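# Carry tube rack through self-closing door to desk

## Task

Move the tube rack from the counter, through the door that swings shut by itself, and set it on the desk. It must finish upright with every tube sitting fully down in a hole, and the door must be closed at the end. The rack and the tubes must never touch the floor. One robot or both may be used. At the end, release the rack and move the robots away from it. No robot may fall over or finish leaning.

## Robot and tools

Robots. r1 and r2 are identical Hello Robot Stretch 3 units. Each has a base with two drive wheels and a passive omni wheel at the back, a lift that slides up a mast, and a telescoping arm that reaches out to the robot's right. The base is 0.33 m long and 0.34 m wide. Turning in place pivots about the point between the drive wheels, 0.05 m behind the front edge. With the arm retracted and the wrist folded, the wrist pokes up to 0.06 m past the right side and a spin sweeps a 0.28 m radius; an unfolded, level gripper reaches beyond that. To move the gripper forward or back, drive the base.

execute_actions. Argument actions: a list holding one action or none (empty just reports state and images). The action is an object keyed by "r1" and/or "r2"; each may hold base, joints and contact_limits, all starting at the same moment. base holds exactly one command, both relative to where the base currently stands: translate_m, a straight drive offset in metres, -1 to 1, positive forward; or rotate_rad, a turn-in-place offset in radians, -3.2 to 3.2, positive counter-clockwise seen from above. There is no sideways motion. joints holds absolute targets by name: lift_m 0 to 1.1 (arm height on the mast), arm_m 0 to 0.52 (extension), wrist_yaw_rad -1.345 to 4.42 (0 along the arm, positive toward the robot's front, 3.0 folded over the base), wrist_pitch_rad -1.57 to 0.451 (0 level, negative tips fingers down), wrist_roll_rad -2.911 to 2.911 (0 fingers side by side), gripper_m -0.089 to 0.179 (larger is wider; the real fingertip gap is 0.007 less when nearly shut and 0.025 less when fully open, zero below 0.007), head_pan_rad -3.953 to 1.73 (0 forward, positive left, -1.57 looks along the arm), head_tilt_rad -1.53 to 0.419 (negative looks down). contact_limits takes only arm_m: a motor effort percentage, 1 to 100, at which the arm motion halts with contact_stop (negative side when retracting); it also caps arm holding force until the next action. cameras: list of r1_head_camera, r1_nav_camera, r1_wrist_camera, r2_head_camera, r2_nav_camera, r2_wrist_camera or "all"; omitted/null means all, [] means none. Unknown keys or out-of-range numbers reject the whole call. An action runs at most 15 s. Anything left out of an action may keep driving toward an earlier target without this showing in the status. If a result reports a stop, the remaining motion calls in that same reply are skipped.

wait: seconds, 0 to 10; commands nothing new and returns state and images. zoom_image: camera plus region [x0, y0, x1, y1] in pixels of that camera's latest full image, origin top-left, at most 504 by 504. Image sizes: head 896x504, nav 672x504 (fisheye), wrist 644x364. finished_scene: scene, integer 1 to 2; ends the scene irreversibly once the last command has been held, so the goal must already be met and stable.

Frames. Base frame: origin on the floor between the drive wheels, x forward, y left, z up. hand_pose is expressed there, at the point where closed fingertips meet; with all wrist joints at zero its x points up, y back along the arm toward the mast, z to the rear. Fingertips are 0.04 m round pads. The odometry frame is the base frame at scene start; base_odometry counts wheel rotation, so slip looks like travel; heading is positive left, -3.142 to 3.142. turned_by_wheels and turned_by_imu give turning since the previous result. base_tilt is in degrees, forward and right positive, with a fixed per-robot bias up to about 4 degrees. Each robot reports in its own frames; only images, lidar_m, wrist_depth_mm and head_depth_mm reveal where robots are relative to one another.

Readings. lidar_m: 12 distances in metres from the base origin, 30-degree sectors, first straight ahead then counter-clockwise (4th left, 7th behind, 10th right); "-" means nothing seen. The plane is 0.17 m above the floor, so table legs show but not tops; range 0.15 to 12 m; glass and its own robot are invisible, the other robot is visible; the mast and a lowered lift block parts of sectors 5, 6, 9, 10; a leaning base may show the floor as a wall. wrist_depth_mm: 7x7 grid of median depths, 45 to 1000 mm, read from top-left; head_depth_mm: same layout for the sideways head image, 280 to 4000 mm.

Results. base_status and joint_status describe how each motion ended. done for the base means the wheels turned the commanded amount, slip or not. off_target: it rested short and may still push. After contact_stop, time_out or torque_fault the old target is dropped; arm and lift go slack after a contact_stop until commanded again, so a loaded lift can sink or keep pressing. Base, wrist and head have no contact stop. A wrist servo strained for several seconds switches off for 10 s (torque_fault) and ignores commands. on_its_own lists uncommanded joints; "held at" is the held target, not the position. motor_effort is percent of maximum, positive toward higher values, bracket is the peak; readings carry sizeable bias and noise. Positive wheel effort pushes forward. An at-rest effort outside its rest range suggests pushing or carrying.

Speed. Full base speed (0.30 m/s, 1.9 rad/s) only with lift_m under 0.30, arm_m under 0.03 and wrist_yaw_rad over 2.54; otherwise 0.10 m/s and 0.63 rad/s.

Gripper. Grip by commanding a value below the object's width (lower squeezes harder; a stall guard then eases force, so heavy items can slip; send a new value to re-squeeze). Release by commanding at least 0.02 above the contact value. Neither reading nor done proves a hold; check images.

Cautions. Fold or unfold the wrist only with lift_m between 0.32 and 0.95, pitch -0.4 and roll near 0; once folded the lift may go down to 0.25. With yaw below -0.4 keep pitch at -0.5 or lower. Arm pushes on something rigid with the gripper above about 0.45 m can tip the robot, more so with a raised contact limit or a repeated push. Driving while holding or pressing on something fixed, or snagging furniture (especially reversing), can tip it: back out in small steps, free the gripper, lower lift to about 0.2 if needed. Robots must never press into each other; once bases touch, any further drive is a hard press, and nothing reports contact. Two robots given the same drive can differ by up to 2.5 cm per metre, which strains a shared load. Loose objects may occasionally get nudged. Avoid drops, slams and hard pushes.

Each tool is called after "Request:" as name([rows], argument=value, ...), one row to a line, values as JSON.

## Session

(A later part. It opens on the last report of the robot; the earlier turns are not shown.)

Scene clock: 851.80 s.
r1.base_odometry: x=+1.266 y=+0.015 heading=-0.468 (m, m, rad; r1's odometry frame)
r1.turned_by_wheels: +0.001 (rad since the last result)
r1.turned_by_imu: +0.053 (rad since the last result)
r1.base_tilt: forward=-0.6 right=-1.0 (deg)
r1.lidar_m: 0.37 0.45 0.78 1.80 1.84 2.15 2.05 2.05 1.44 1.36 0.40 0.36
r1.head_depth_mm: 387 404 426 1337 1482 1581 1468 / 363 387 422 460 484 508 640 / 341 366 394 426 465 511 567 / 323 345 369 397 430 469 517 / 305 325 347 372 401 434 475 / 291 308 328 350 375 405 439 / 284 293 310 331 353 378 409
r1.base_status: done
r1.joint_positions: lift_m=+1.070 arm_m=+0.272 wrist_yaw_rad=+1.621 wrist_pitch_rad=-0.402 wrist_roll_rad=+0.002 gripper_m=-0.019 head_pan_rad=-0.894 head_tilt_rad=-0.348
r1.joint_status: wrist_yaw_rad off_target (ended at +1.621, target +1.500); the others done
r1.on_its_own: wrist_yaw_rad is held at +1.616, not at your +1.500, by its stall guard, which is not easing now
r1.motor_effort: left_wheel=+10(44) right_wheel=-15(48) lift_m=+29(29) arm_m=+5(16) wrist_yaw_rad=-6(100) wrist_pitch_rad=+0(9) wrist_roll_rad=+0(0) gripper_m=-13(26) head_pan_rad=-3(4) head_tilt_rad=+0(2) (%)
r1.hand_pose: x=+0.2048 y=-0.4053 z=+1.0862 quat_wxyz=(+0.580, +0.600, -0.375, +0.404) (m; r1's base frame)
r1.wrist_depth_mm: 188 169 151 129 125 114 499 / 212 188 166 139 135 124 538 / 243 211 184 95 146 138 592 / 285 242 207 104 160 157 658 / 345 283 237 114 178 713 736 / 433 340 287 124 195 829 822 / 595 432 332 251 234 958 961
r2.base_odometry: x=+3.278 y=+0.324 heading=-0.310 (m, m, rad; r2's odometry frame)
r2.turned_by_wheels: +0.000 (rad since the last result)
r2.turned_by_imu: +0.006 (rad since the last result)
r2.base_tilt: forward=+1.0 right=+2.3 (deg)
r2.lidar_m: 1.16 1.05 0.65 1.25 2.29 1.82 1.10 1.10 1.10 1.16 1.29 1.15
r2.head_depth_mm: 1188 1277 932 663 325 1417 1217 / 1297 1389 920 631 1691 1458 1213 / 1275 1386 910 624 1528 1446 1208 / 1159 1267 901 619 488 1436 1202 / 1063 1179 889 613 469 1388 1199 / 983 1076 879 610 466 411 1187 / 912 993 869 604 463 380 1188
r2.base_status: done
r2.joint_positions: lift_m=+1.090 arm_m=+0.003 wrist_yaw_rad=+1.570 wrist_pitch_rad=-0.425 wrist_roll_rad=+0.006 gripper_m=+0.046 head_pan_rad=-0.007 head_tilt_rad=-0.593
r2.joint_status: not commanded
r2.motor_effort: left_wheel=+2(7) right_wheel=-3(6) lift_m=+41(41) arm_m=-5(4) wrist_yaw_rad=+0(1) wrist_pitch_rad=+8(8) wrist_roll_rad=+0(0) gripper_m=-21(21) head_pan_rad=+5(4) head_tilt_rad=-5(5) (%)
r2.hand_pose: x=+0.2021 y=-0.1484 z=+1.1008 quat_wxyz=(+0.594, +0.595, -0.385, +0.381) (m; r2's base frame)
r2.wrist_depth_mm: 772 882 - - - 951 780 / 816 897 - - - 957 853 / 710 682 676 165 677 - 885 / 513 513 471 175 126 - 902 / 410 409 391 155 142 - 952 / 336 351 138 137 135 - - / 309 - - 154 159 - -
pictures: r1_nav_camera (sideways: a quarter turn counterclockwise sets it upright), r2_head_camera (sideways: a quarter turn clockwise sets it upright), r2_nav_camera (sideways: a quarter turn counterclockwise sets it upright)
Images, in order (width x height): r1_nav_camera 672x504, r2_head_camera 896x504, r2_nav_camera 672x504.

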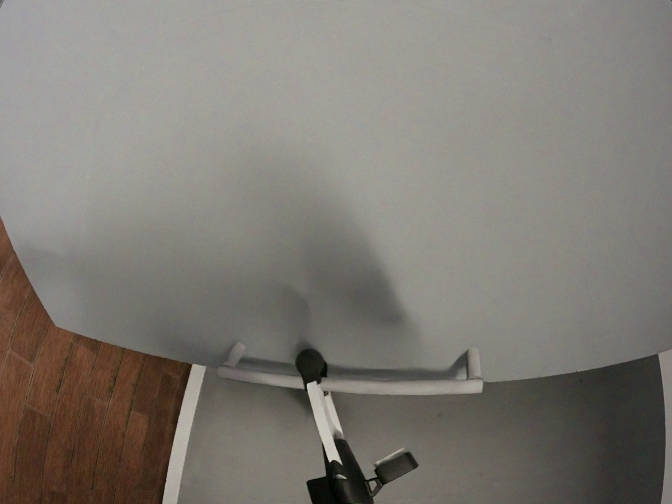

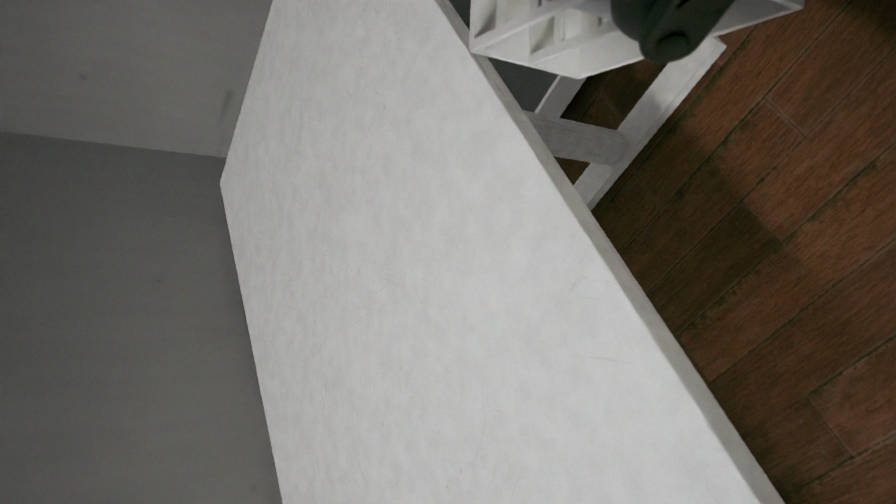

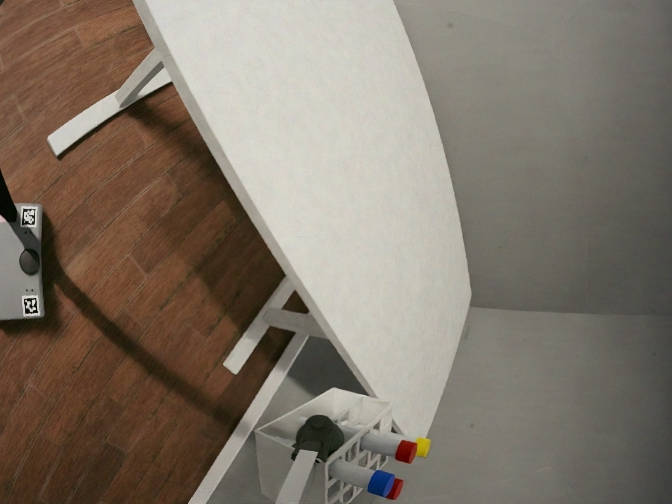

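Request:
execute_actions([
  {"r2": {"base": {"rotate_rad": 0.79}}, "r1": {"base": {"translate_m": 0.136}, "joints": {"arm_m": 0.33, "wrist_yaw_rad": 1.62}}},
], cameras=["r1_nav_camera", "r2_head_camera"])

Scene clock: 906.83 s.
r1.base_odometry: x=+1.388 y=-0.047 heading=-0.468 (m, m, rad; r1's odometry frame)
r1.turned_by_wheels: +0.001 (rad since the last result)
r1.turned_by_imu: +0.003 (rad since the last result)
r1.base_tilt: forward=-0.5 right=-1.0 (deg)
r1.lidar_m: 0.32 0.36 0.59 1.45 1.84 2.30 2.18 2.04 1.43 1.35 0.39 0.32
r1.head_depth_mm: 407 428 470 504 1009 1541 1472 / 371 401 436 477 525 584 674 / 340 365 394 428 468 517 579 / 314 336 360 388 420 460 506 / 292 310 331 355 382 414 451 / - 290 306 326 350 376 406 / - - 289 303 322 344 370
r1.base_status: done
r1.joint_positions: lift_m=+1.070 arm_m=+0.330 wrist_yaw_rad=+1.681 wrist_pitch_rad=-0.404 wrist_roll_rad=+0.002 gripper_m=-0.019 head_pan_rad=-0.894 head_tilt_rad=-0.348
r1.joint_status: wrist_yaw_rad off_target (ended at +1.681, target +1.620); the others done
r1.on_its_own: wrist_yaw_rad is held at +1.675, not at your +1.620, by its stall guard, which is not easing now
r1.motor_effort: left_wheel=+9(26) right_wheel=-14(29) lift_m=+29(28) arm_m=+5(11) wrist_yaw_rad=-8(76) wrist_pitch_rad=+1(2) wrist_roll_rad=+0(0) gripper_m=-13(21) head_pan_rad=-4(4) head_tilt_rad=-1(1) (%)
r1.hand_pose: x=+0.2034 y=-0.4497 z=+1.0858 quat_wxyz=(+0.568, +0.611, -0.357, +0.421) (m; r1's base frame)
r1.wrist_depth_mm: 170 157 145 79 126 120 349 / 188 174 159 85 137 132 379 / 212 195 176 92 149 148 416 / 243 221 197 102 164 453 455 / 289 253 225 113 182 510 510 / 348 299 265 123 201 579 582 / 435 365 307 253 246 672 681
r2.base_odometry: x=+3.278 y=+0.324 heading=+0.480 (m, m, rad; r2's odometry frame)
r2.turned_by_wheels: +0.790 (rad since the last result)
r2.turned_by_imu: +0.784 (rad since the last result)
r2.base_tilt: forward=+1.0 right=+2.2 (deg)
r2.lidar_m: 0.71 0.65 1.57 2.48 1.32 1.09 1.15 1.10 1.32 1.29 1.15 1.08
r2.head_depth_mm: 831 924 931 633 324 375 1217 / 837 929 918 628 478 385 1212 / 843 933 910 622 474 393 1210 / 849 943 898 618 471 392 1202 / 854 948 888 614 470 390 1197 / 858 956 878 609 466 399 1145 / 863 961 870 605 463 397 1188
r2.base_status: done
r2.joint_positions: lift_m=+1.090 arm_m=+0.003 wrist_yaw_rad=+1.570 wrist_pitch_rad=-0.425 wrist_roll_rad=+0.006 gripper_m=+0.046 head_pan_rad=-0.007 head_tilt_rad=-0.593
r2.joint_status: not commanded
r2.motor_effort: left_wheel=-3(8) right_wheel=+4(9) lift_m=+41(41) arm_m=-5(5) wrist_yaw_rad=+1(0) wrist_pitch_rad=+8(8) wrist_roll_rad=+0(0) gripper_m=-21(21) head_pan_rad=+4(4) head_tilt_rad=-5(5) (%)
r2.hand_pose: x=+0.2021 y=-0.1484 z=+1.1008 quat_wxyz=(+0.594, +0.595, -0.385, +0.381) (m; r2's base frame)
r2.wrist_depth_mm: 904 886 882 860 845 818 781 / - 950 930 911 920 871 876 / - 690 694 164 695 669 701 / 529 510 460 175 126 504 512 / 406 407 394 157 143 402 401 / 339 336 139 137 135 333 333 / - - 298 155 159 288 287
pictures: r1_nav_camera (sideways: a quarter turn counterclockwise sets it upright), r2_head_camera (sideways: a quarter turn clockwise sets it upright)
Images, in order (width x height): r1_nav_camera 672x504, r2_head_camera 896x504.

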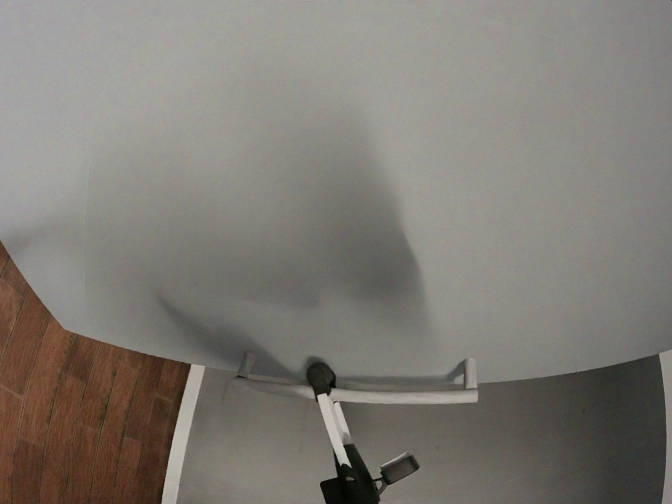

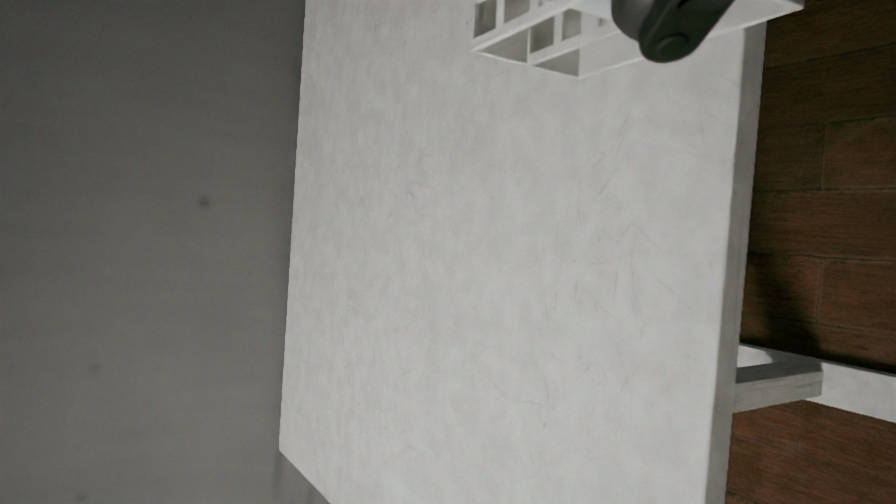

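Request:
execute_actions(actions=[])

Scene clock: 921.53 s.
r1.base_odometry: x=+1.388 y=-0.047 heading=-0.468 (m, m, rad; r1's odometry frame)
r1.turned_by_wheels: +0.000 (rad since the last result)
r1.turned_by_imu: +0.001 (rad since the last result)
r1.base_tilt: forward=-0.5 right=-1.2 (deg)
r1.lidar_m: 0.32 0.36 0.59 1.45 1.85 2.30 2.18 2.03 1.43 1.35 0.39 0.32
r1.head_depth_mm: 408 427 470 504 1007 1542 1470 / 371 401 435 477 525 584 674 / 340 365 394 428 468 517 578 / 314 335 360 388 421 459 507 / 293 310 331 354 381 414 452 / - 290 306 327 350 376 406 / - - 288 302 322 344 370
r1.base_status: done
r1.joint_positions: lift_m=+1.070 arm_m=+0.330 wrist_yaw_rad=+1.681 wrist_pitch_rad=-0.404 wrist_roll_rad=+0.002 gripper_m=-0.019 head_pan_rad=-0.894 head_tilt_rad=-0.348
r1.joint_status: wrist_yaw_rad off_target (ended at +1.681, target +1.620); the others done
r1.on_its_own: wrist_yaw_rad is held at +1.675, not at your +1.620, by its stall guard, which is not easing now
r1.motor_effort: left_wheel=+9(26) right_wheel=-14(29) lift_m=+28(28) arm_m=+5(11) wrist_yaw_rad=-8(76) wrist_pitch_rad=+1(2) wrist_roll_rad=+0(0) gripper_m=-13(21) head_pan_rad=-4(4) head_tilt_rad=-1(1) (%)
r1.hand_pose: x=+0.2034 y=-0.4497 z=+1.0858 quat_wxyz=(+0.568, +0.611, -0.357, +0.421) (m; r1's base frame)
r1.wrist_depth_mm: 170 158 144 78 127 120 350 / 188 174 159 85 137 132 379 / 212 194 175 92 149 148 416 / 245 219 196 103 164 455 457 / 287 254 223 113 182 508 517 / 344 299 267 123 201 586 585 / 439 363 306 252 246 671 666
r2.base_odometry: x=+3.278 y=+0.324 heading=+0.480 (m, m, rad; r2's odometry frame)
r2.turned_by_wheels: +0.000 (rad since the last result)
r2.turned_by_imu: +0.000 (rad since the last result)
r2.base_tilt: forward=+1.0 right=+2.3 (deg)
r2.lidar_m: 0.71 0.65 1.57 2.48 1.32 1.09 1.15 1.10 1.32 1.29 1.15 1.08
r2.head_depth_mm: 833 923 928 635 325 375 1217 / 837 926 920 629 477 385 1213 / 843 937 911 623 475 394 1206 / 850 944 900 619 473 392 1205 / 854 949 888 614 469 391 1198 / 859 955 882 609 466 399 1146 / 865 960 876 604 463 397 1189
r2.base_status: done
r2.joint_positions: lift_m=+1.090 arm_m=+0.003 wrist_yaw_rad=+1.570 wrist_pitch_rad=-0.425 wrist_roll_rad=+0.006 gripper_m=+0.046 head_pan_rad=-0.007 head_tilt_rad=-0.593
r2.joint_status: not commanded
r2.motor_effort: left_wheel=-3(8) right_wheel=+5(9) lift_m=+41(41) arm_m=-4(5) wrist_yaw_rad=+1(0) wrist_pitch_rad=+9(8) wrist_roll_rad=+0(0) gripper_m=-22(21) head_pan_rad=+4(4) head_tilt_rad=-5(5) (%)
r2.hand_pose: x=+0.2021 y=-0.1484 z=+1.1008 quat_wxyz=(+0.594, +0.595, -0.385, +0.381) (m; r2's base frame)
r2.wrist_depth_mm: 911 890 874 849 866 818 787 / - 923 909 908 887 906 848 / - 699 706 164 699 681 686 / 528 508 458 175 126 506 508 / 403 409 392 156 142 401 402 / 342 336 138 137 135 335 333 / - - 301 154 159 287 286
pictures: r1_head_camera (sideways: a quarter turn clockwise sets it upright), r1_nav_camera (sideways: a quarter turn counterclockwise sets it upright), r1_wrist_camera, r2_head_camera (sideways: a quarter turn clockwise sets it upright), r2_nav_camera (sideways: a quarter turn counterclockwise sets it upright), r2_wrist_camera
Images, in order (width x height): r1_head_camera 896x504, r1_nav_camera 672x504, r1_wrist_camera 644x364, r2_head_camera 896x504, r2_nav_camera 672x504, r2_wrist_camera 644x364.

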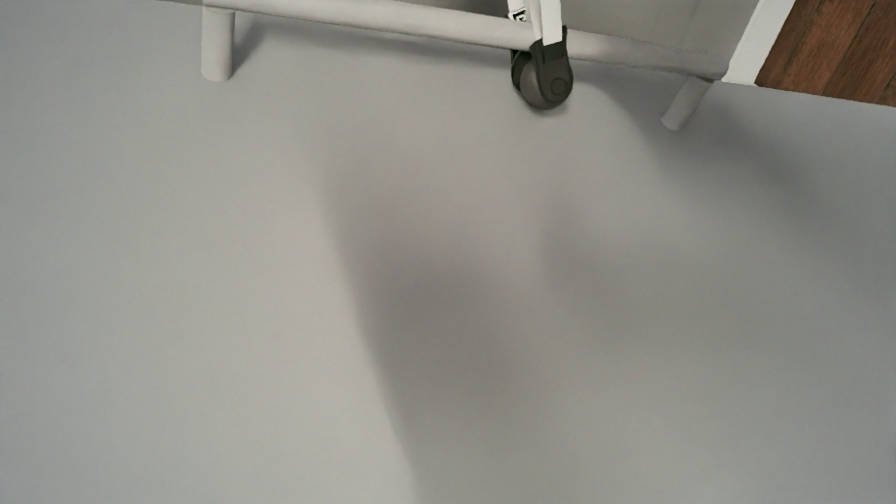

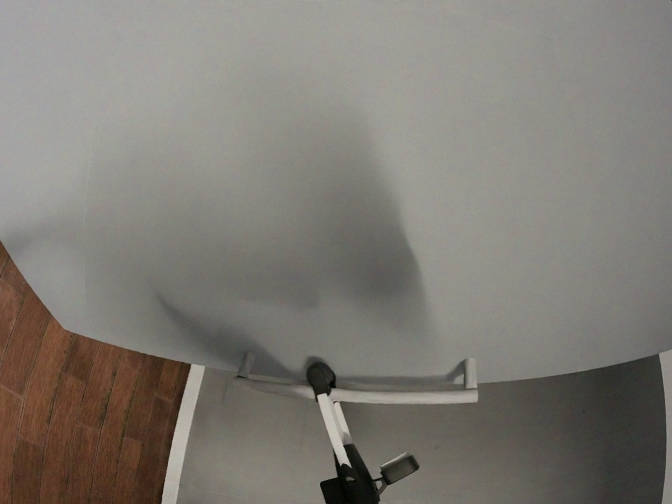

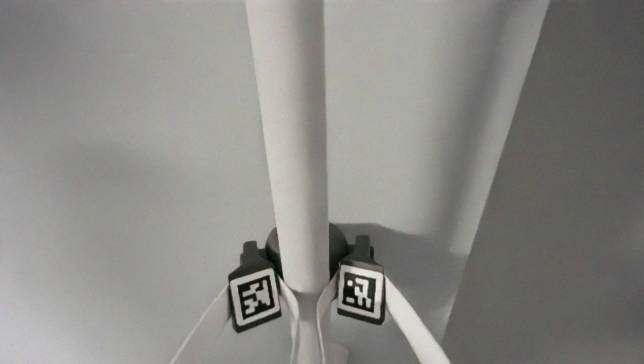

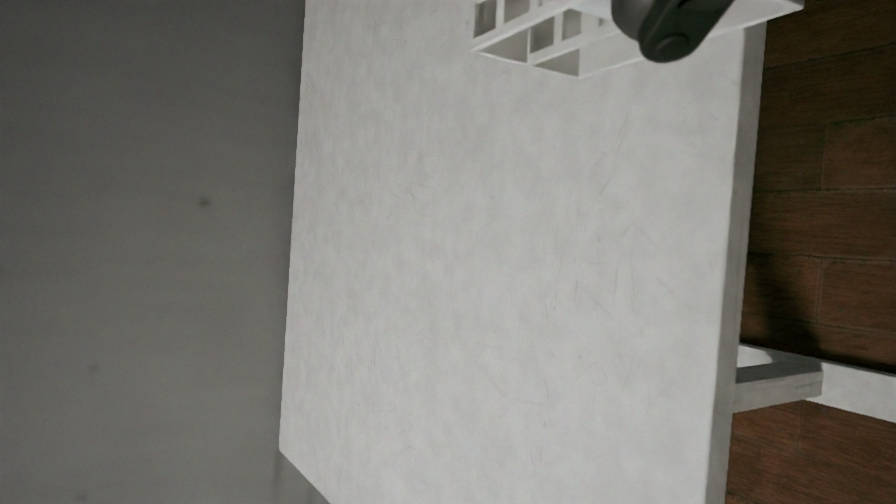

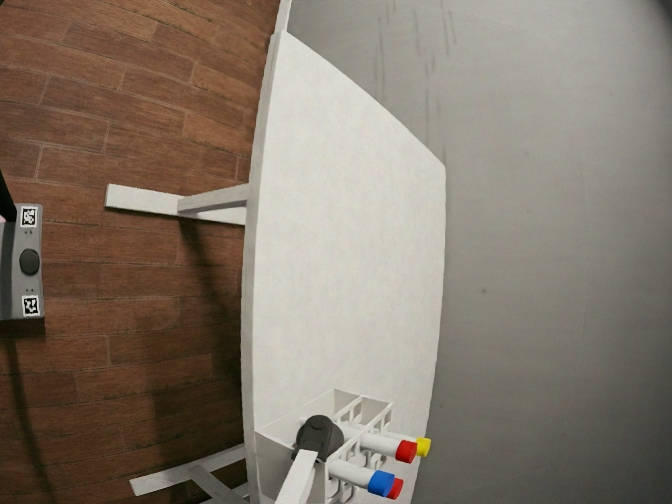

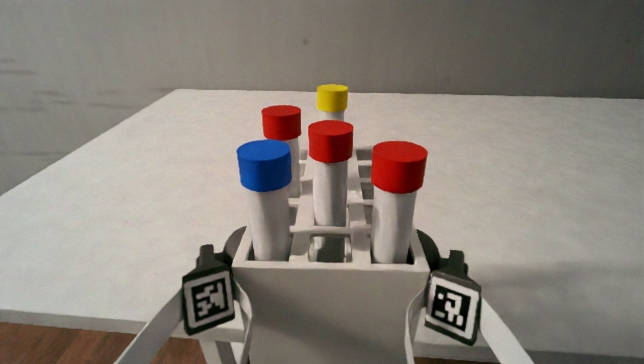

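Request:
execute_actions([
  {"r1": {"joints": {"gripper_m": 0.15, "wrist_yaw_rad": 1.68}}, "r2": {"base": {"translate_m": 0.22}}},
])

Scene clock: 929.87 s.
r1.base_odometry: x=+1.388 y=-0.047 heading=-0.468 (m, m, rad; r1's odometry frame)
r1.turned_by_wheels: -0.001 (rad since the last result)
r1.turned_by_imu: +0.000 (rad since the last result)
r1.base_tilt: forward=-0.7 right=-1.0 (deg)
r1.lidar_m: 0.45 0.46 0.60 1.44 1.84 2.30 2.18 2.04 1.42 1.35 0.67 0.47
r1.head_depth_mm: 988 1103 1258 1351 1466 1574 1470 / 817 896 989 1105 1210 1442 1439 / 697 751 817 897 990 1107 1259 / 599 633 679 731 801 878 971 / 540 569 610 652 698 758 825 / 483 510 540 572 610 652 701 / 439 461 485 512 540 572 611
r1.base_status: not commanded
r1.joint_positions: lift_m=+1.070 arm_m=+0.330 wrist_yaw_rad=+1.682 wrist_pitch_rad=-0.411 wrist_roll_rad=+0.002 gripper_m=+0.150 head_pan_rad=-0.894 head_tilt_rad=-0.348
r1.joint_status: all done
r1.motor_effort: left_wheel=+1(10) right_wheel=-1(14) lift_m=+28(28) arm_m=+4(5) wrist_yaw_rad=-2(5) wrist_pitch_rad=+4(4) wrist_roll_rad=+0(0) gripper_m=+0(85) head_pan_rad=-4(3) head_tilt_rad=-2(1) (%)
r1.hand_pose: x=+0.2025 y=-0.4498 z=+1.0841 quat_wxyz=(+0.569, +0.612, -0.354, +0.419) (m; r1's base frame)
r1.wrist_depth_mm: 351 354 350 354 351 342 351 / 382 386 385 381 377 382 381 / 418 425 418 425 412 415 420 / 470 468 465 453 455 461 461 / 522 527 520 525 514 506 525 / 598 - 594 585 590 - 590 / 693 719 695 680 698 678 683
r2.base_odometry: x=+3.473 y=+0.426 heading=+0.480 (m, m, rad; r2's odometry frame)
r2.turned_by_wheels: +0.000 (rad since the last result)
r2.turned_by_imu: +0.002 (rad since the last result)
r2.base_tilt: forward=+1.0 right=+2.3 (deg)
r2.lidar_m: 0.83 0.44 1.25 2.46 1.62 1.29 1.27 1.30 1.33 1.30 1.06 0.85
r2.head_depth_mm: 648 720 792 634 325 375 322 / 654 725 798 630 478 384 322 / 658 731 801 623 474 382 320 / 661 735 798 619 472 380 319 / 664 740 805 614 468 379 318 / 670 744 809 610 466 377 317 / 673 749 816 604 463 375 315
r2.base_status: done
r2.joint_positions: lift_m=+1.090 arm_m=+0.003 wrist_yaw_rad=+1.570 wrist_pitch_rad=-0.425 wrist_roll_rad=+0.006 gripper_m=+0.046 head_pan_rad=-0.007 head_tilt_rad=-0.593
r2.joint_status: not commanded
r2.motor_effort: left_wheel=-3(5) right_wheel=+4(10) lift_m=+41(41) arm_m=-5(4) wrist_yaw_rad=+1(1) wrist_pitch_rad=+8(9) wrist_roll_rad=+1(0) gripper_m=-21(22) head_pan_rad=+4(4) head_tilt_rad=-5(5) (%)
r2.hand_pose: x=+0.2021 y=-0.1484 z=+1.1008 quat_wxyz=(+0.594, +0.595, -0.385, +0.381) (m; r2's base frame)
r2.wrist_depth_mm: 711 696 670 657 660 635 634 / 763 746 735 710 707 690 663 / 823 700 700 165 685 690 685 / 507 519 468 173 126 501 510 / 406 404 389 156 142 402 398 / 339 335 138 137 135 335 337 / 288 288 271 155 158 287 286
pictures: r1_head_camera (sideways: a quarter turn clockwise sets it upright), r1_nav_camera (sideways: a quarter turn counterclockwise sets it upright), r1_wrist_camera, r2_head_camera (sideways: a quarter turn clockwise sets it upright), r2_nav_camera (sideways: a quarter turn counterclockwise sets it upright), r2_wrist_camera
Images, in order (width x height): r1_head_camera 896x504, r1_nav_camera 672x504, r1_wrist_camera 644x364, r2_head_camera 896x504, r2_nav_camera 672x504, r2_wrist_camera 644x364.

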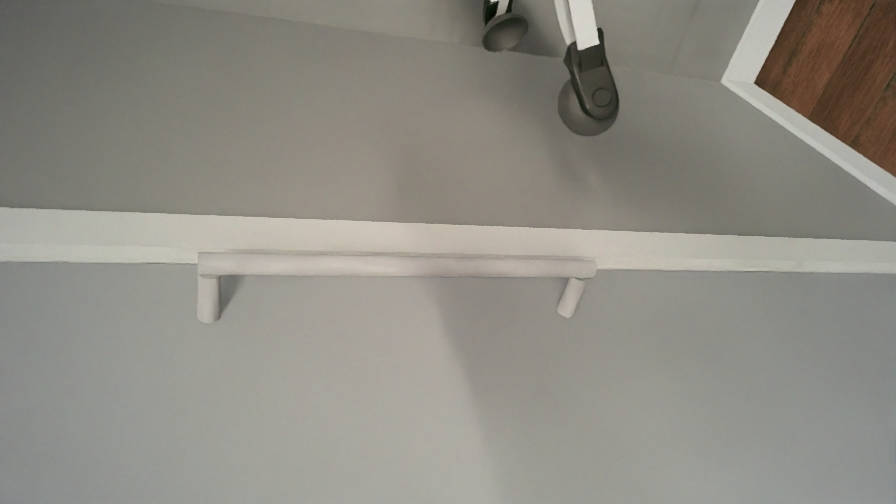

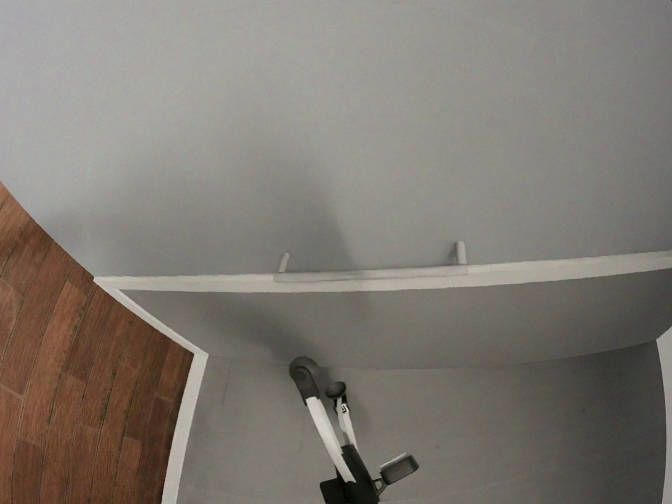

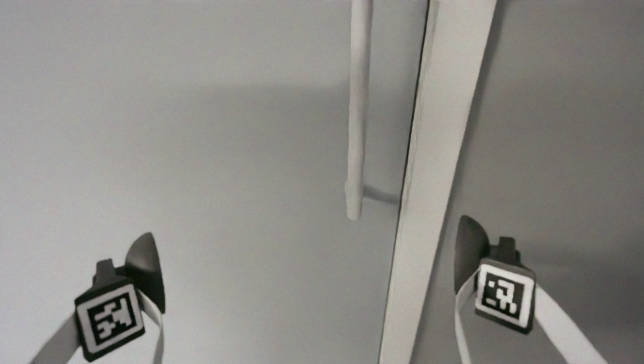

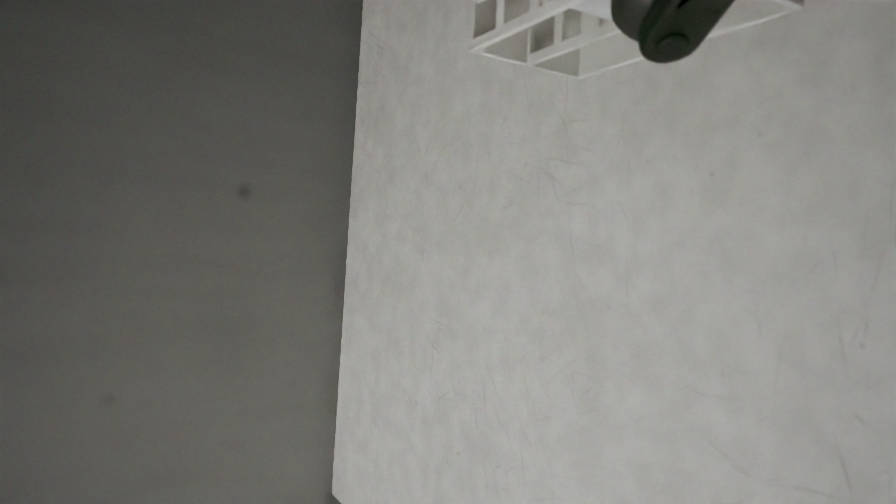

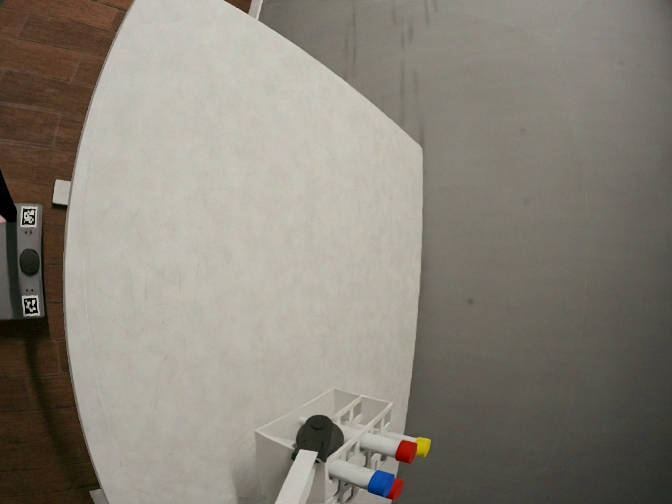

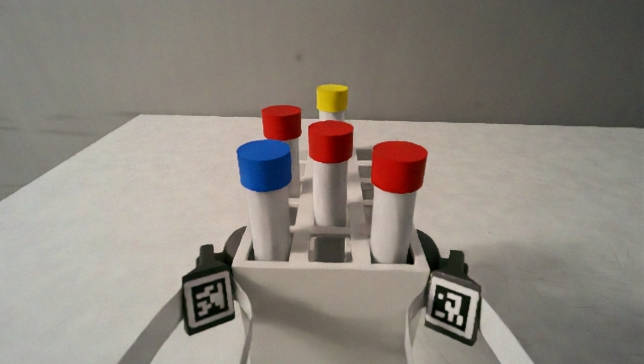

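Request:
execute_actions([
  {"r1": {"base": {"translate_m": -0.35}}, "r2": {"joints": {"lift_m": 0.965}}},
])

Scene clock: 940.83 s.
r1.base_odometry: x=+1.075 y=+0.111 heading=-0.468 (m, m, rad; r1's odometry frame)
r1.turned_by_wheels: +0.000 (rad since the last result)
r1.turned_by_imu: +0.001 (rad since the last result)
r1.base_tilt: forward=-0.5 right=-1.0 (deg)
r1.lidar_m: 0.80 0.82 1.08 1.78 1.83 1.93 1.83 1.88 1.45 1.37 1.20 0.84
r1.head_depth_mm: 1212 1272 1344 1415 1509 1599 1473 / 1287 1355 1439 1521 1620 1706 1466 / 1288 1390 1487 1604 1747 1795 1467 / 1122 1205 1291 1393 1509 1650 1462 / 994 1052 1121 1202 1292 1398 1415 / 893 944 993 1053 1115 1192 1282 / 799 838 890 923 998 1055 1123
r1.base_status: done
r1.joint_positions: lift_m=+1.070 arm_m=+0.330 wrist_yaw_rad=+1.682 wrist_pitch_rad=-0.411 wrist_roll_rad=+0.002 gripper_m=+0.150 head_pan_rad=-0.894 head_tilt_rad=-0.348
r1.joint_status: not commanded
r1.motor_effort: left_wheel=+1(4) right_wheel=+0(5) lift_m=+28(29) arm_m=+4(4) wrist_yaw_rad=-2(2) wrist_pitch_rad=+3(4) wrist_roll_rad=+0(0) gripper_m=+1(1) head_pan_rad=-3(3) head_tilt_rad=-1(1) (%)
r1.hand_pose: x=+0.2025 y=-0.4498 z=+1.0841 quat_wxyz=(+0.569, +0.612, -0.354, +0.419) (m; r1's base frame)
r1.wrist_depth_mm: 674 663 661 671 673 677 656 / 727 724 735 731 730 734 721 / 793 802 790 798 785 794 791 / 892 892 885 898 881 886 893 / - 987 - 986 980 949 990 / - - - - - - - / - - - - - - -
r2.base_odometry: x=+3.473 y=+0.426 heading=+0.480 (m, m, rad; r2's odometry frame)
r2.turned_by_wheels: +0.000 (rad since the last result)
r2.turned_by_imu: +0.001 (rad since the last result)
r2.base_tilt: forward=+1.0 right=+2.3 (deg)
r2.lidar_m: 0.83 0.44 1.24 2.47 1.62 1.28 1.27 1.30 1.33 1.30 1.06 0.85
r2.head_depth_mm: 650 718 791 633 385 308 - / 653 724 800 629 477 383 314 / 656 730 803 622 474 383 320 / 661 736 797 618 471 381 319 / 666 740 803 614 469 379 318 / 669 745 811 610 466 378 316 / 673 750 816 605 462 375 315
r2.base_status: not commanded
r2.joint_positions: lift_m=+0.977 arm_m=+0.003 wrist_yaw_rad=+1.570 wrist_pitch_rad=-0.358 wrist_roll_rad=+0.006 gripper_m=+0.046 head_pan_rad=-0.007 head_tilt_rad=-0.593
r2.joint_status: lift_m contact_stop (moved -0.113 of -0.125)
r2.on_its_own: lift_m is slack since a contact_stop, until your next command for it (your +0.965 is given up)
r2.motor_effort: left_wheel=-3(4) right_wheel=+5(6) lift_m=+32(35) arm_m=-4(4) wrist_yaw_rad=+0(1) wrist_pitch_rad=-14(19) wrist_roll_rad=+0(0) gripper_m=-20(22) head_pan_rad=+4(4) head_tilt_rad=-5(5) (%)
r2.hand_pose: x=+0.2102 y=-0.1484 z=+1.0035 quat_wxyz=(+0.580, +0.582, -0.405, +0.401) (m; r2's base frame)
r2.wrist_depth_mm: 697 690 682 662 630 630 623 / 760 742 705 697 708 693 676 / 522 519 517 170 518 512 513 / 357 355 319 174 123 355 353 / 273 275 263 156 139 272 273 / 222 221 138 137 134 221 221 / 186 185 174 153 156 185 185
pictures: r1_head_camera (sideways: a quarter turn clockwise sets it upright), r1_nav_camera (sideways: a quarter turn counterclockwise sets it upright), r1_wrist_camera, r2_head_camera (sideways: a quarter turn clockwise sets it upright), r2_nav_camera (sideways: a quarter turn counterclockwise sets it upright), r2_wrist_camera
Images, in order (width x height): r1_head_camera 896x504, r1_nav_camera 672x504, r1_wrist_camera 644x364, r2_head_camera 896x504, r2_nav_camera 672x504, r2_wrist_camera 644x364.

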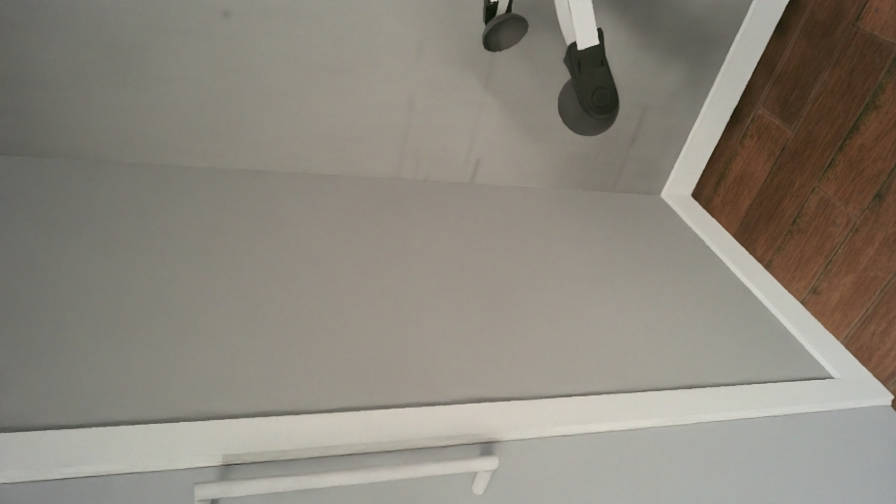

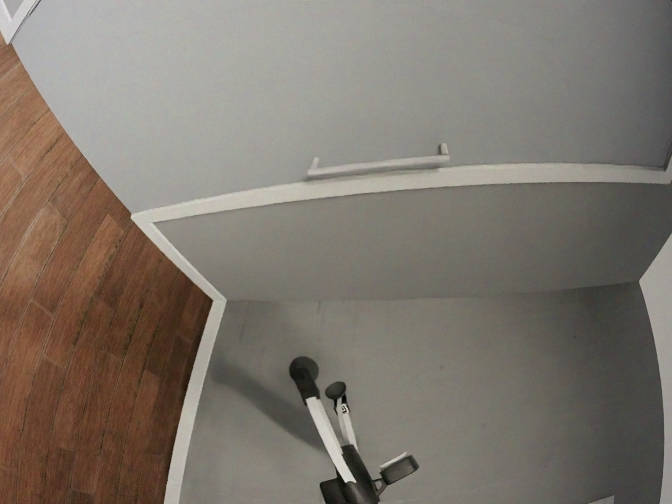

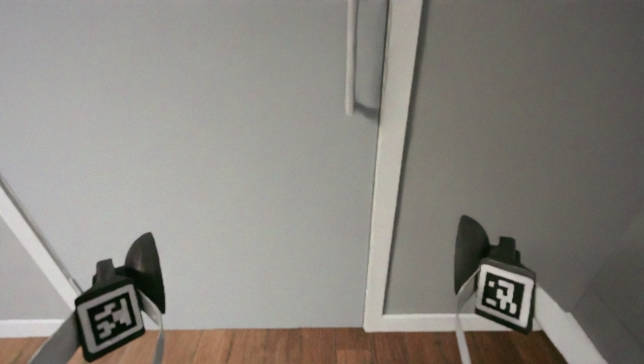

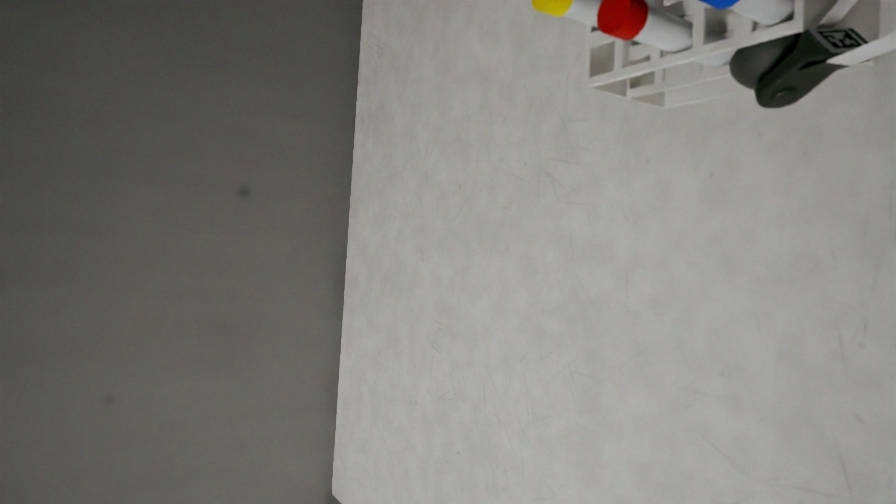

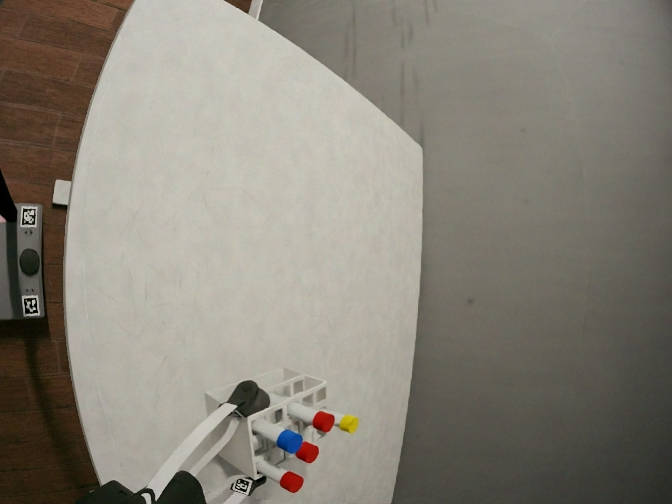

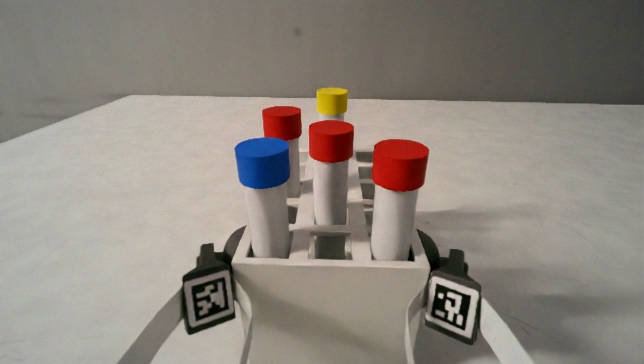

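Request:
execute_actions([
  {"r2": {"joints": {"gripper_m": 0.16, "lift_m": 0.985}}},
], cameras=["r2_wrist_camera", "r2_head_camera"])

Request:
execute_actions([
  {"r2": {"base": {"translate_m": -0.3}}},
], cameras=["r2_wrist_camera", "r2_head_camera", "r2_nav_camera", "r1_nav_camera"])

Scene clock: 947.47 s.
r1.base_odometry: x=+1.075 y=+0.111 heading=-0.468 (m, m, rad; r1's odometry frame)
r1.turned_by_wheels: +0.000 (rad since the last result)
r1.turned_by_imu: +0.001 (rad since the last result)
r1.base_tilt: forward=-0.6 right=-1.0 (deg)
r1.lidar_m: 0.80 0.82 1.07 1.78 1.83 1.93 1.83 1.88 1.44 1.37 1.20 0.84
r1.head_depth_mm: 1208 1274 1334 1407 1507 1589 1464 / 1290 1363 1437 1526 1610 1692 1466 / 1292 1384 1483 1604 1736 1789 1464 / 1120 1204 1290 1395 1516 1659 1457 / 994 1055 1127 1206 1290 1398 1416 / 892 940 992 1056 1115 1188 1287 / 800 839 886 921 996 1057 1125
r1.base_status: not commanded
r1.joint_positions: lift_m=+1.070 arm_m=+0.330 wrist_yaw_rad=+1.682 wrist_pitch_rad=-0.411 wrist_roll_rad=+0.002 gripper_m=+0.150 head_pan_rad=-0.894 head_tilt_rad=-0.348
r1.joint_status: not commanded
r1.motor_effort: left_wheel=+1(1) right_wheel=+0(0) lift_m=+28(28) arm_m=+5(4) wrist_yaw_rad=-2(3) wrist_pitch_rad=+4(4) wrist_roll_rad=+0(0) gripper_m=+0(0) head_pan_rad=-4(4) head_tilt_rad=-2(2) (%)
r1.hand_pose: x=+0.2025 y=-0.4498 z=+1.0841 quat_wxyz=(+0.569, +0.612, -0.354, +0.419) (m; r1's base frame)
r1.wrist_depth_mm: 666 678 671 669 667 667 674 / 737 725 722 732 724 717 723 / 805 803 801 791 795 790 800 / 889 871 879 882 874 893 905 / - - 983 997 - 973 984 / - - - - - - - / - - - - - - -
r2.base_odometry: x=+3.473 y=+0.426 heading=+0.480 (m, m, rad; r2's odometry frame)
r2.turned_by_wheels: +0.000 (rad since the last result)
r2.turned_by_imu: +0.001 (rad since the last result)
r2.base_tilt: forward=+1.0 right=+2.3 (deg)
r2.lidar_m: 0.83 0.44 1.24 2.47 1.61 1.29 1.28 1.30 1.33 1.30 1.06 0.85
r2.head_depth_mm: 648 720 792 634 479 312 299 / 653 724 800 628 477 374 326 / 657 729 802 623 474 383 313 / 660 733 798 618 471 381 319 / 666 740 803 613 468 378 318 / 669 745 808 609 466 376 317 / 674 750 815 603 463 375 315
r2.base_status: not commanded
r2.joint_positions: lift_m=+0.985 arm_m=+0.003 wrist_yaw_rad=+1.570 wrist_pitch_rad=-0.412 wrist_roll_rad=+0.006 gripper_m=+0.160 head_pan_rad=-0.007 head_tilt_rad=-0.593
r2.joint_status: all done
r2.motor_effort: left_wheel=-3(3) right_wheel=+3(5) lift_m=+38(38) arm_m=-5(4) wrist_yaw_rad=+0(1) wrist_pitch_rad=+4(14) wrist_roll_rad=+0(0) gripper_m=+1(100) head_pan_rad=+4(4) head_tilt_rad=-5(5) (%)
r2.hand_pose: x=+0.2037 y=-0.1484 z=+0.9987 quat_wxyz=(+0.591, +0.593, -0.389, +0.385) (m; r2's base frame)
r2.wrist_depth_mm: 700 693 694 671 662 649 616 / 748 712 706 705 676 667 658 / 456 439 413 143 447 446 436 / 326 325 308 161 171 324 327 / 258 258 238 148 137 255 254 / 211 - 197 141 146 210 209 / - 175 176 160 170 174 183
pictures: r2_head_camera (sideways: a quarter turn clockwise sets it upright), r2_wrist_camera
Images, in order (width x height): r2_head_camera 896x504, r2_wrist_camera 644x364.

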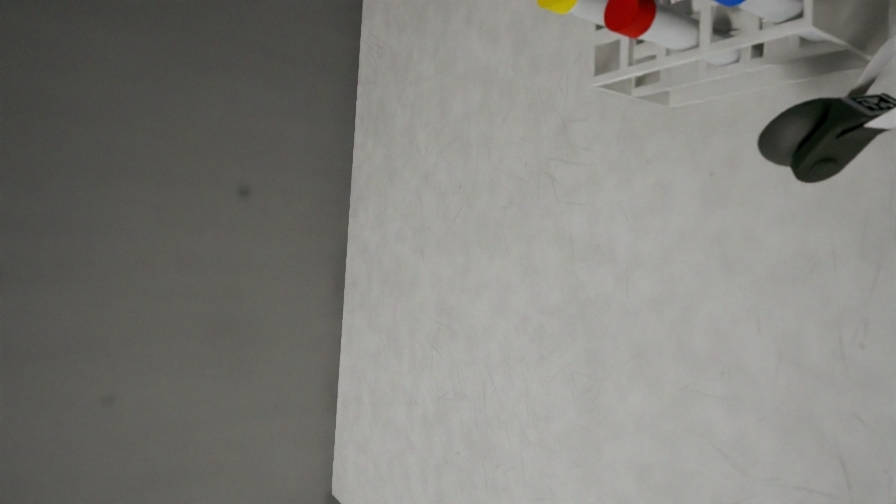

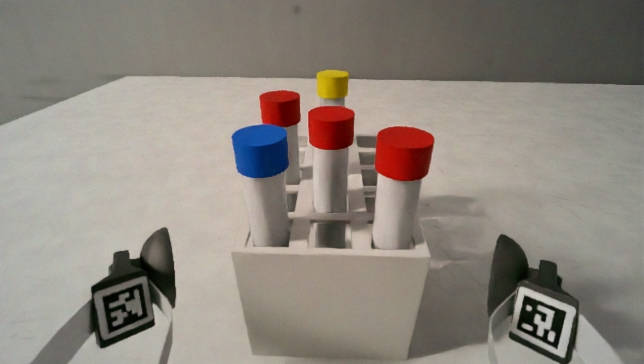

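Scene clock: 951.40 s.
r1.base_odometry: x=+1.075 y=+0.111 heading=-0.468 (m, m, rad; r1's odometry frame)
r1.turned_by_wheels: +0.000 (rad since the last result)
r1.turned_by_imu: +0.001 (rad since the last result)
r1.base_tilt: forward=-0.7 right=-1.0 (deg)
r1.lidar_m: 0.80 0.82 1.07 1.78 1.83 1.93 1.83 1.87 1.45 1.37 1.20 0.84
r1.head_depth_mm: 1207 1270 1345 1412 1509 1601 1470 / 1287 1355 1439 1518 1625 1697 1470 / 1290 1390 1490 1603 1739 1798 1465 / 1121 1204 1293 1396 1519 1657 1457 / 991 1056 1123 1201 1292 1397 1408 / 888 942 990 1052 1112 1190 1289 / 799 840 886 924 998 1058 1128
r1.base_status: not commanded
r1.joint_positions: lift_m=+1.070 arm_m=+0.330 wrist_yaw_rad=+1.682 wrist_pitch_rad=-0.411 wrist_roll_rad=+0.002 gripper_m=+0.150 head_pan_rad=-0.894 head_tilt_rad=-0.348
r1.joint_status: not commanded
r1.motor_effort: left_wheel=+1(1) right_wheel=+0(0) lift_m=+28(28) arm_m=+4(4) wrist_yaw_rad=-2(2) wrist_pitch_rad=+4(4) wrist_roll_rad=+0(0) gripper_m=+0(1) head_pan_rad=-4(4) head_tilt_rad=-2(1) (%)
r1.hand_pose: x=+0.2025 y=-0.4498 z=+1.0841 quat_wxyz=(+0.569, +0.612, -0.354, +0.419) (m; r1's base frame)
r1.wrist_depth_mm: 665 676 667 672 655 667 662 / 752 727 730 733 723 719 730 / 802 803 813 795 775 785 796 / 892 903 876 888 870 879 874 / - - 993 994 969 964 992 / - - - - - - - / - - - - - - -
r2.base_odometry: x=+3.207 y=+0.287 heading=+0.480 (m, m, rad; r2's odometry frame)
r2.turned_by_wheels: +0.000 (rad since the last result)
r2.turned_by_imu: -0.001 (rad since the last result)
r2.base_tilt: forward=+1.1 right=+2.3 (deg)
r2.lidar_m: 0.72 0.73 1.69 2.49 1.21 1.00 0.98 1.02 1.31 1.28 1.19 1.16
r2.head_depth_mm: 900 998 930 581 480 1423 1215 / 906 1005 922 536 477 1409 1231 / 910 1011 910 621 474 1443 1185 / 917 1021 898 620 471 1437 1199 / 922 1029 889 615 468 1428 1195 / 930 1027 878 608 481 1194 1170 / 933 1034 870 602 478 1413 1185
r2.base_status: done
r2.joint_positions: lift_m=+0.985 arm_m=+0.003 wrist_yaw_rad=+1.570 wrist_pitch_rad=-0.413 wrist_roll_rad=+0.006 gripper_m=+0.160 head_pan_rad=-0.007 head_tilt_rad=-0.593
r2.joint_status: not commanded
r2.motor_effort: left_wheel=-2(5) right_wheel=+3(5) lift_m=+38(38) arm_m=-5(4) wrist_yaw_rad=+0(1) wrist_pitch_rad=+4(4) wrist_roll_rad=+0(0) gripper_m=+1(1) head_pan_rad=+4(4) head_tilt_rad=-5(5) (%)
r2.hand_pose: x=+0.2037 y=-0.1484 z=+0.9987 quat_wxyz=(+0.591, +0.593, -0.389, +0.385) (m; r2's base frame)
r2.wrist_depth_mm: 984 957 948 904 887 893 875 / - 725 696 397 696 699 680 / 454 443 445 409 445 433 443 / 344 326 325 322 323 319 319 / - - - - - - - / - - - - - - - / - - - - - - 905
pictures: r1_nav_camera (sideways: a quarter turn counterclockwise sets it upright), r2_head_camera (sideways: a quarter turn clockwise sets it upright), r2_nav_camera (sideways: a quarter turn counterclockwise sets it upright), r2_wrist_camera
Images, in order (width x height): r1_nav_camera 672x504, r2_head_camera 896x504, r2_nav_camera 672x504, r2_wrist_camera 644x364.

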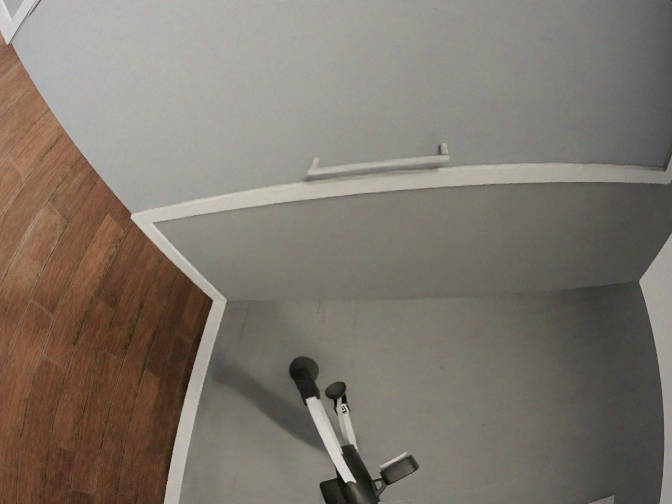

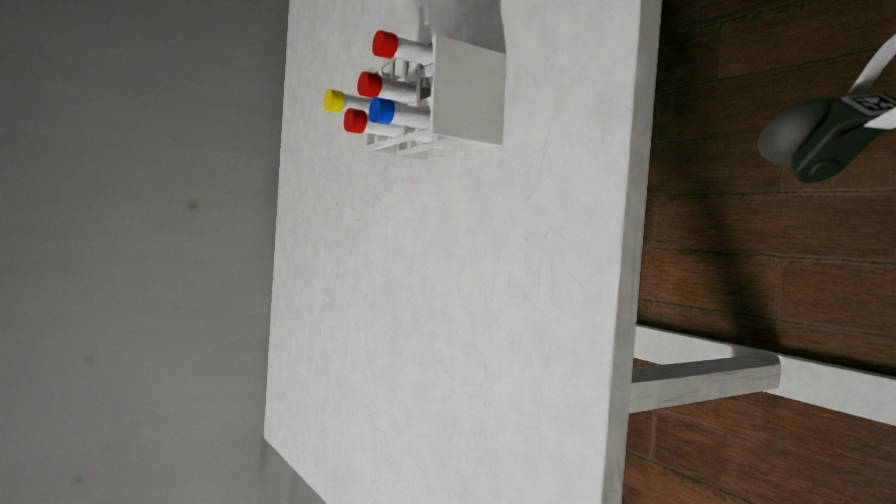

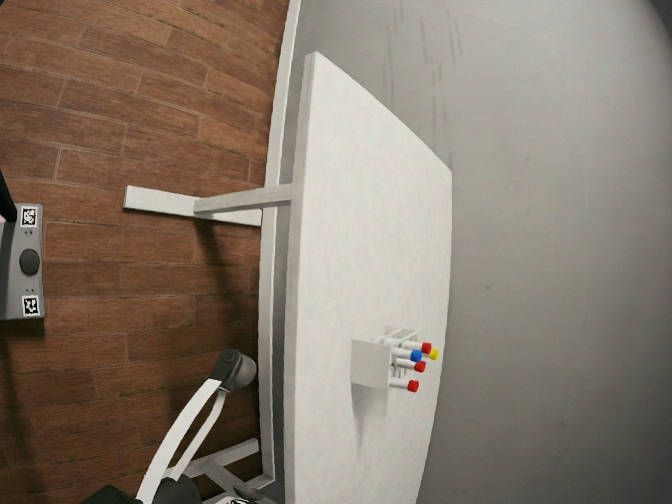

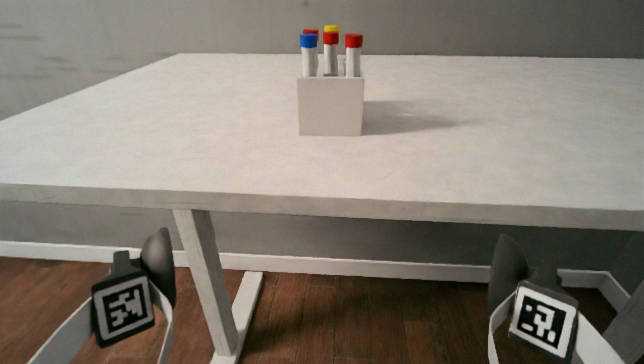

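The rack is standing upright on the desk and the door is shut (r1_nav_camera). Both robots have let go and backed clear.

Request:
finished_scene(scene=2)

The scene is finished: the task was done.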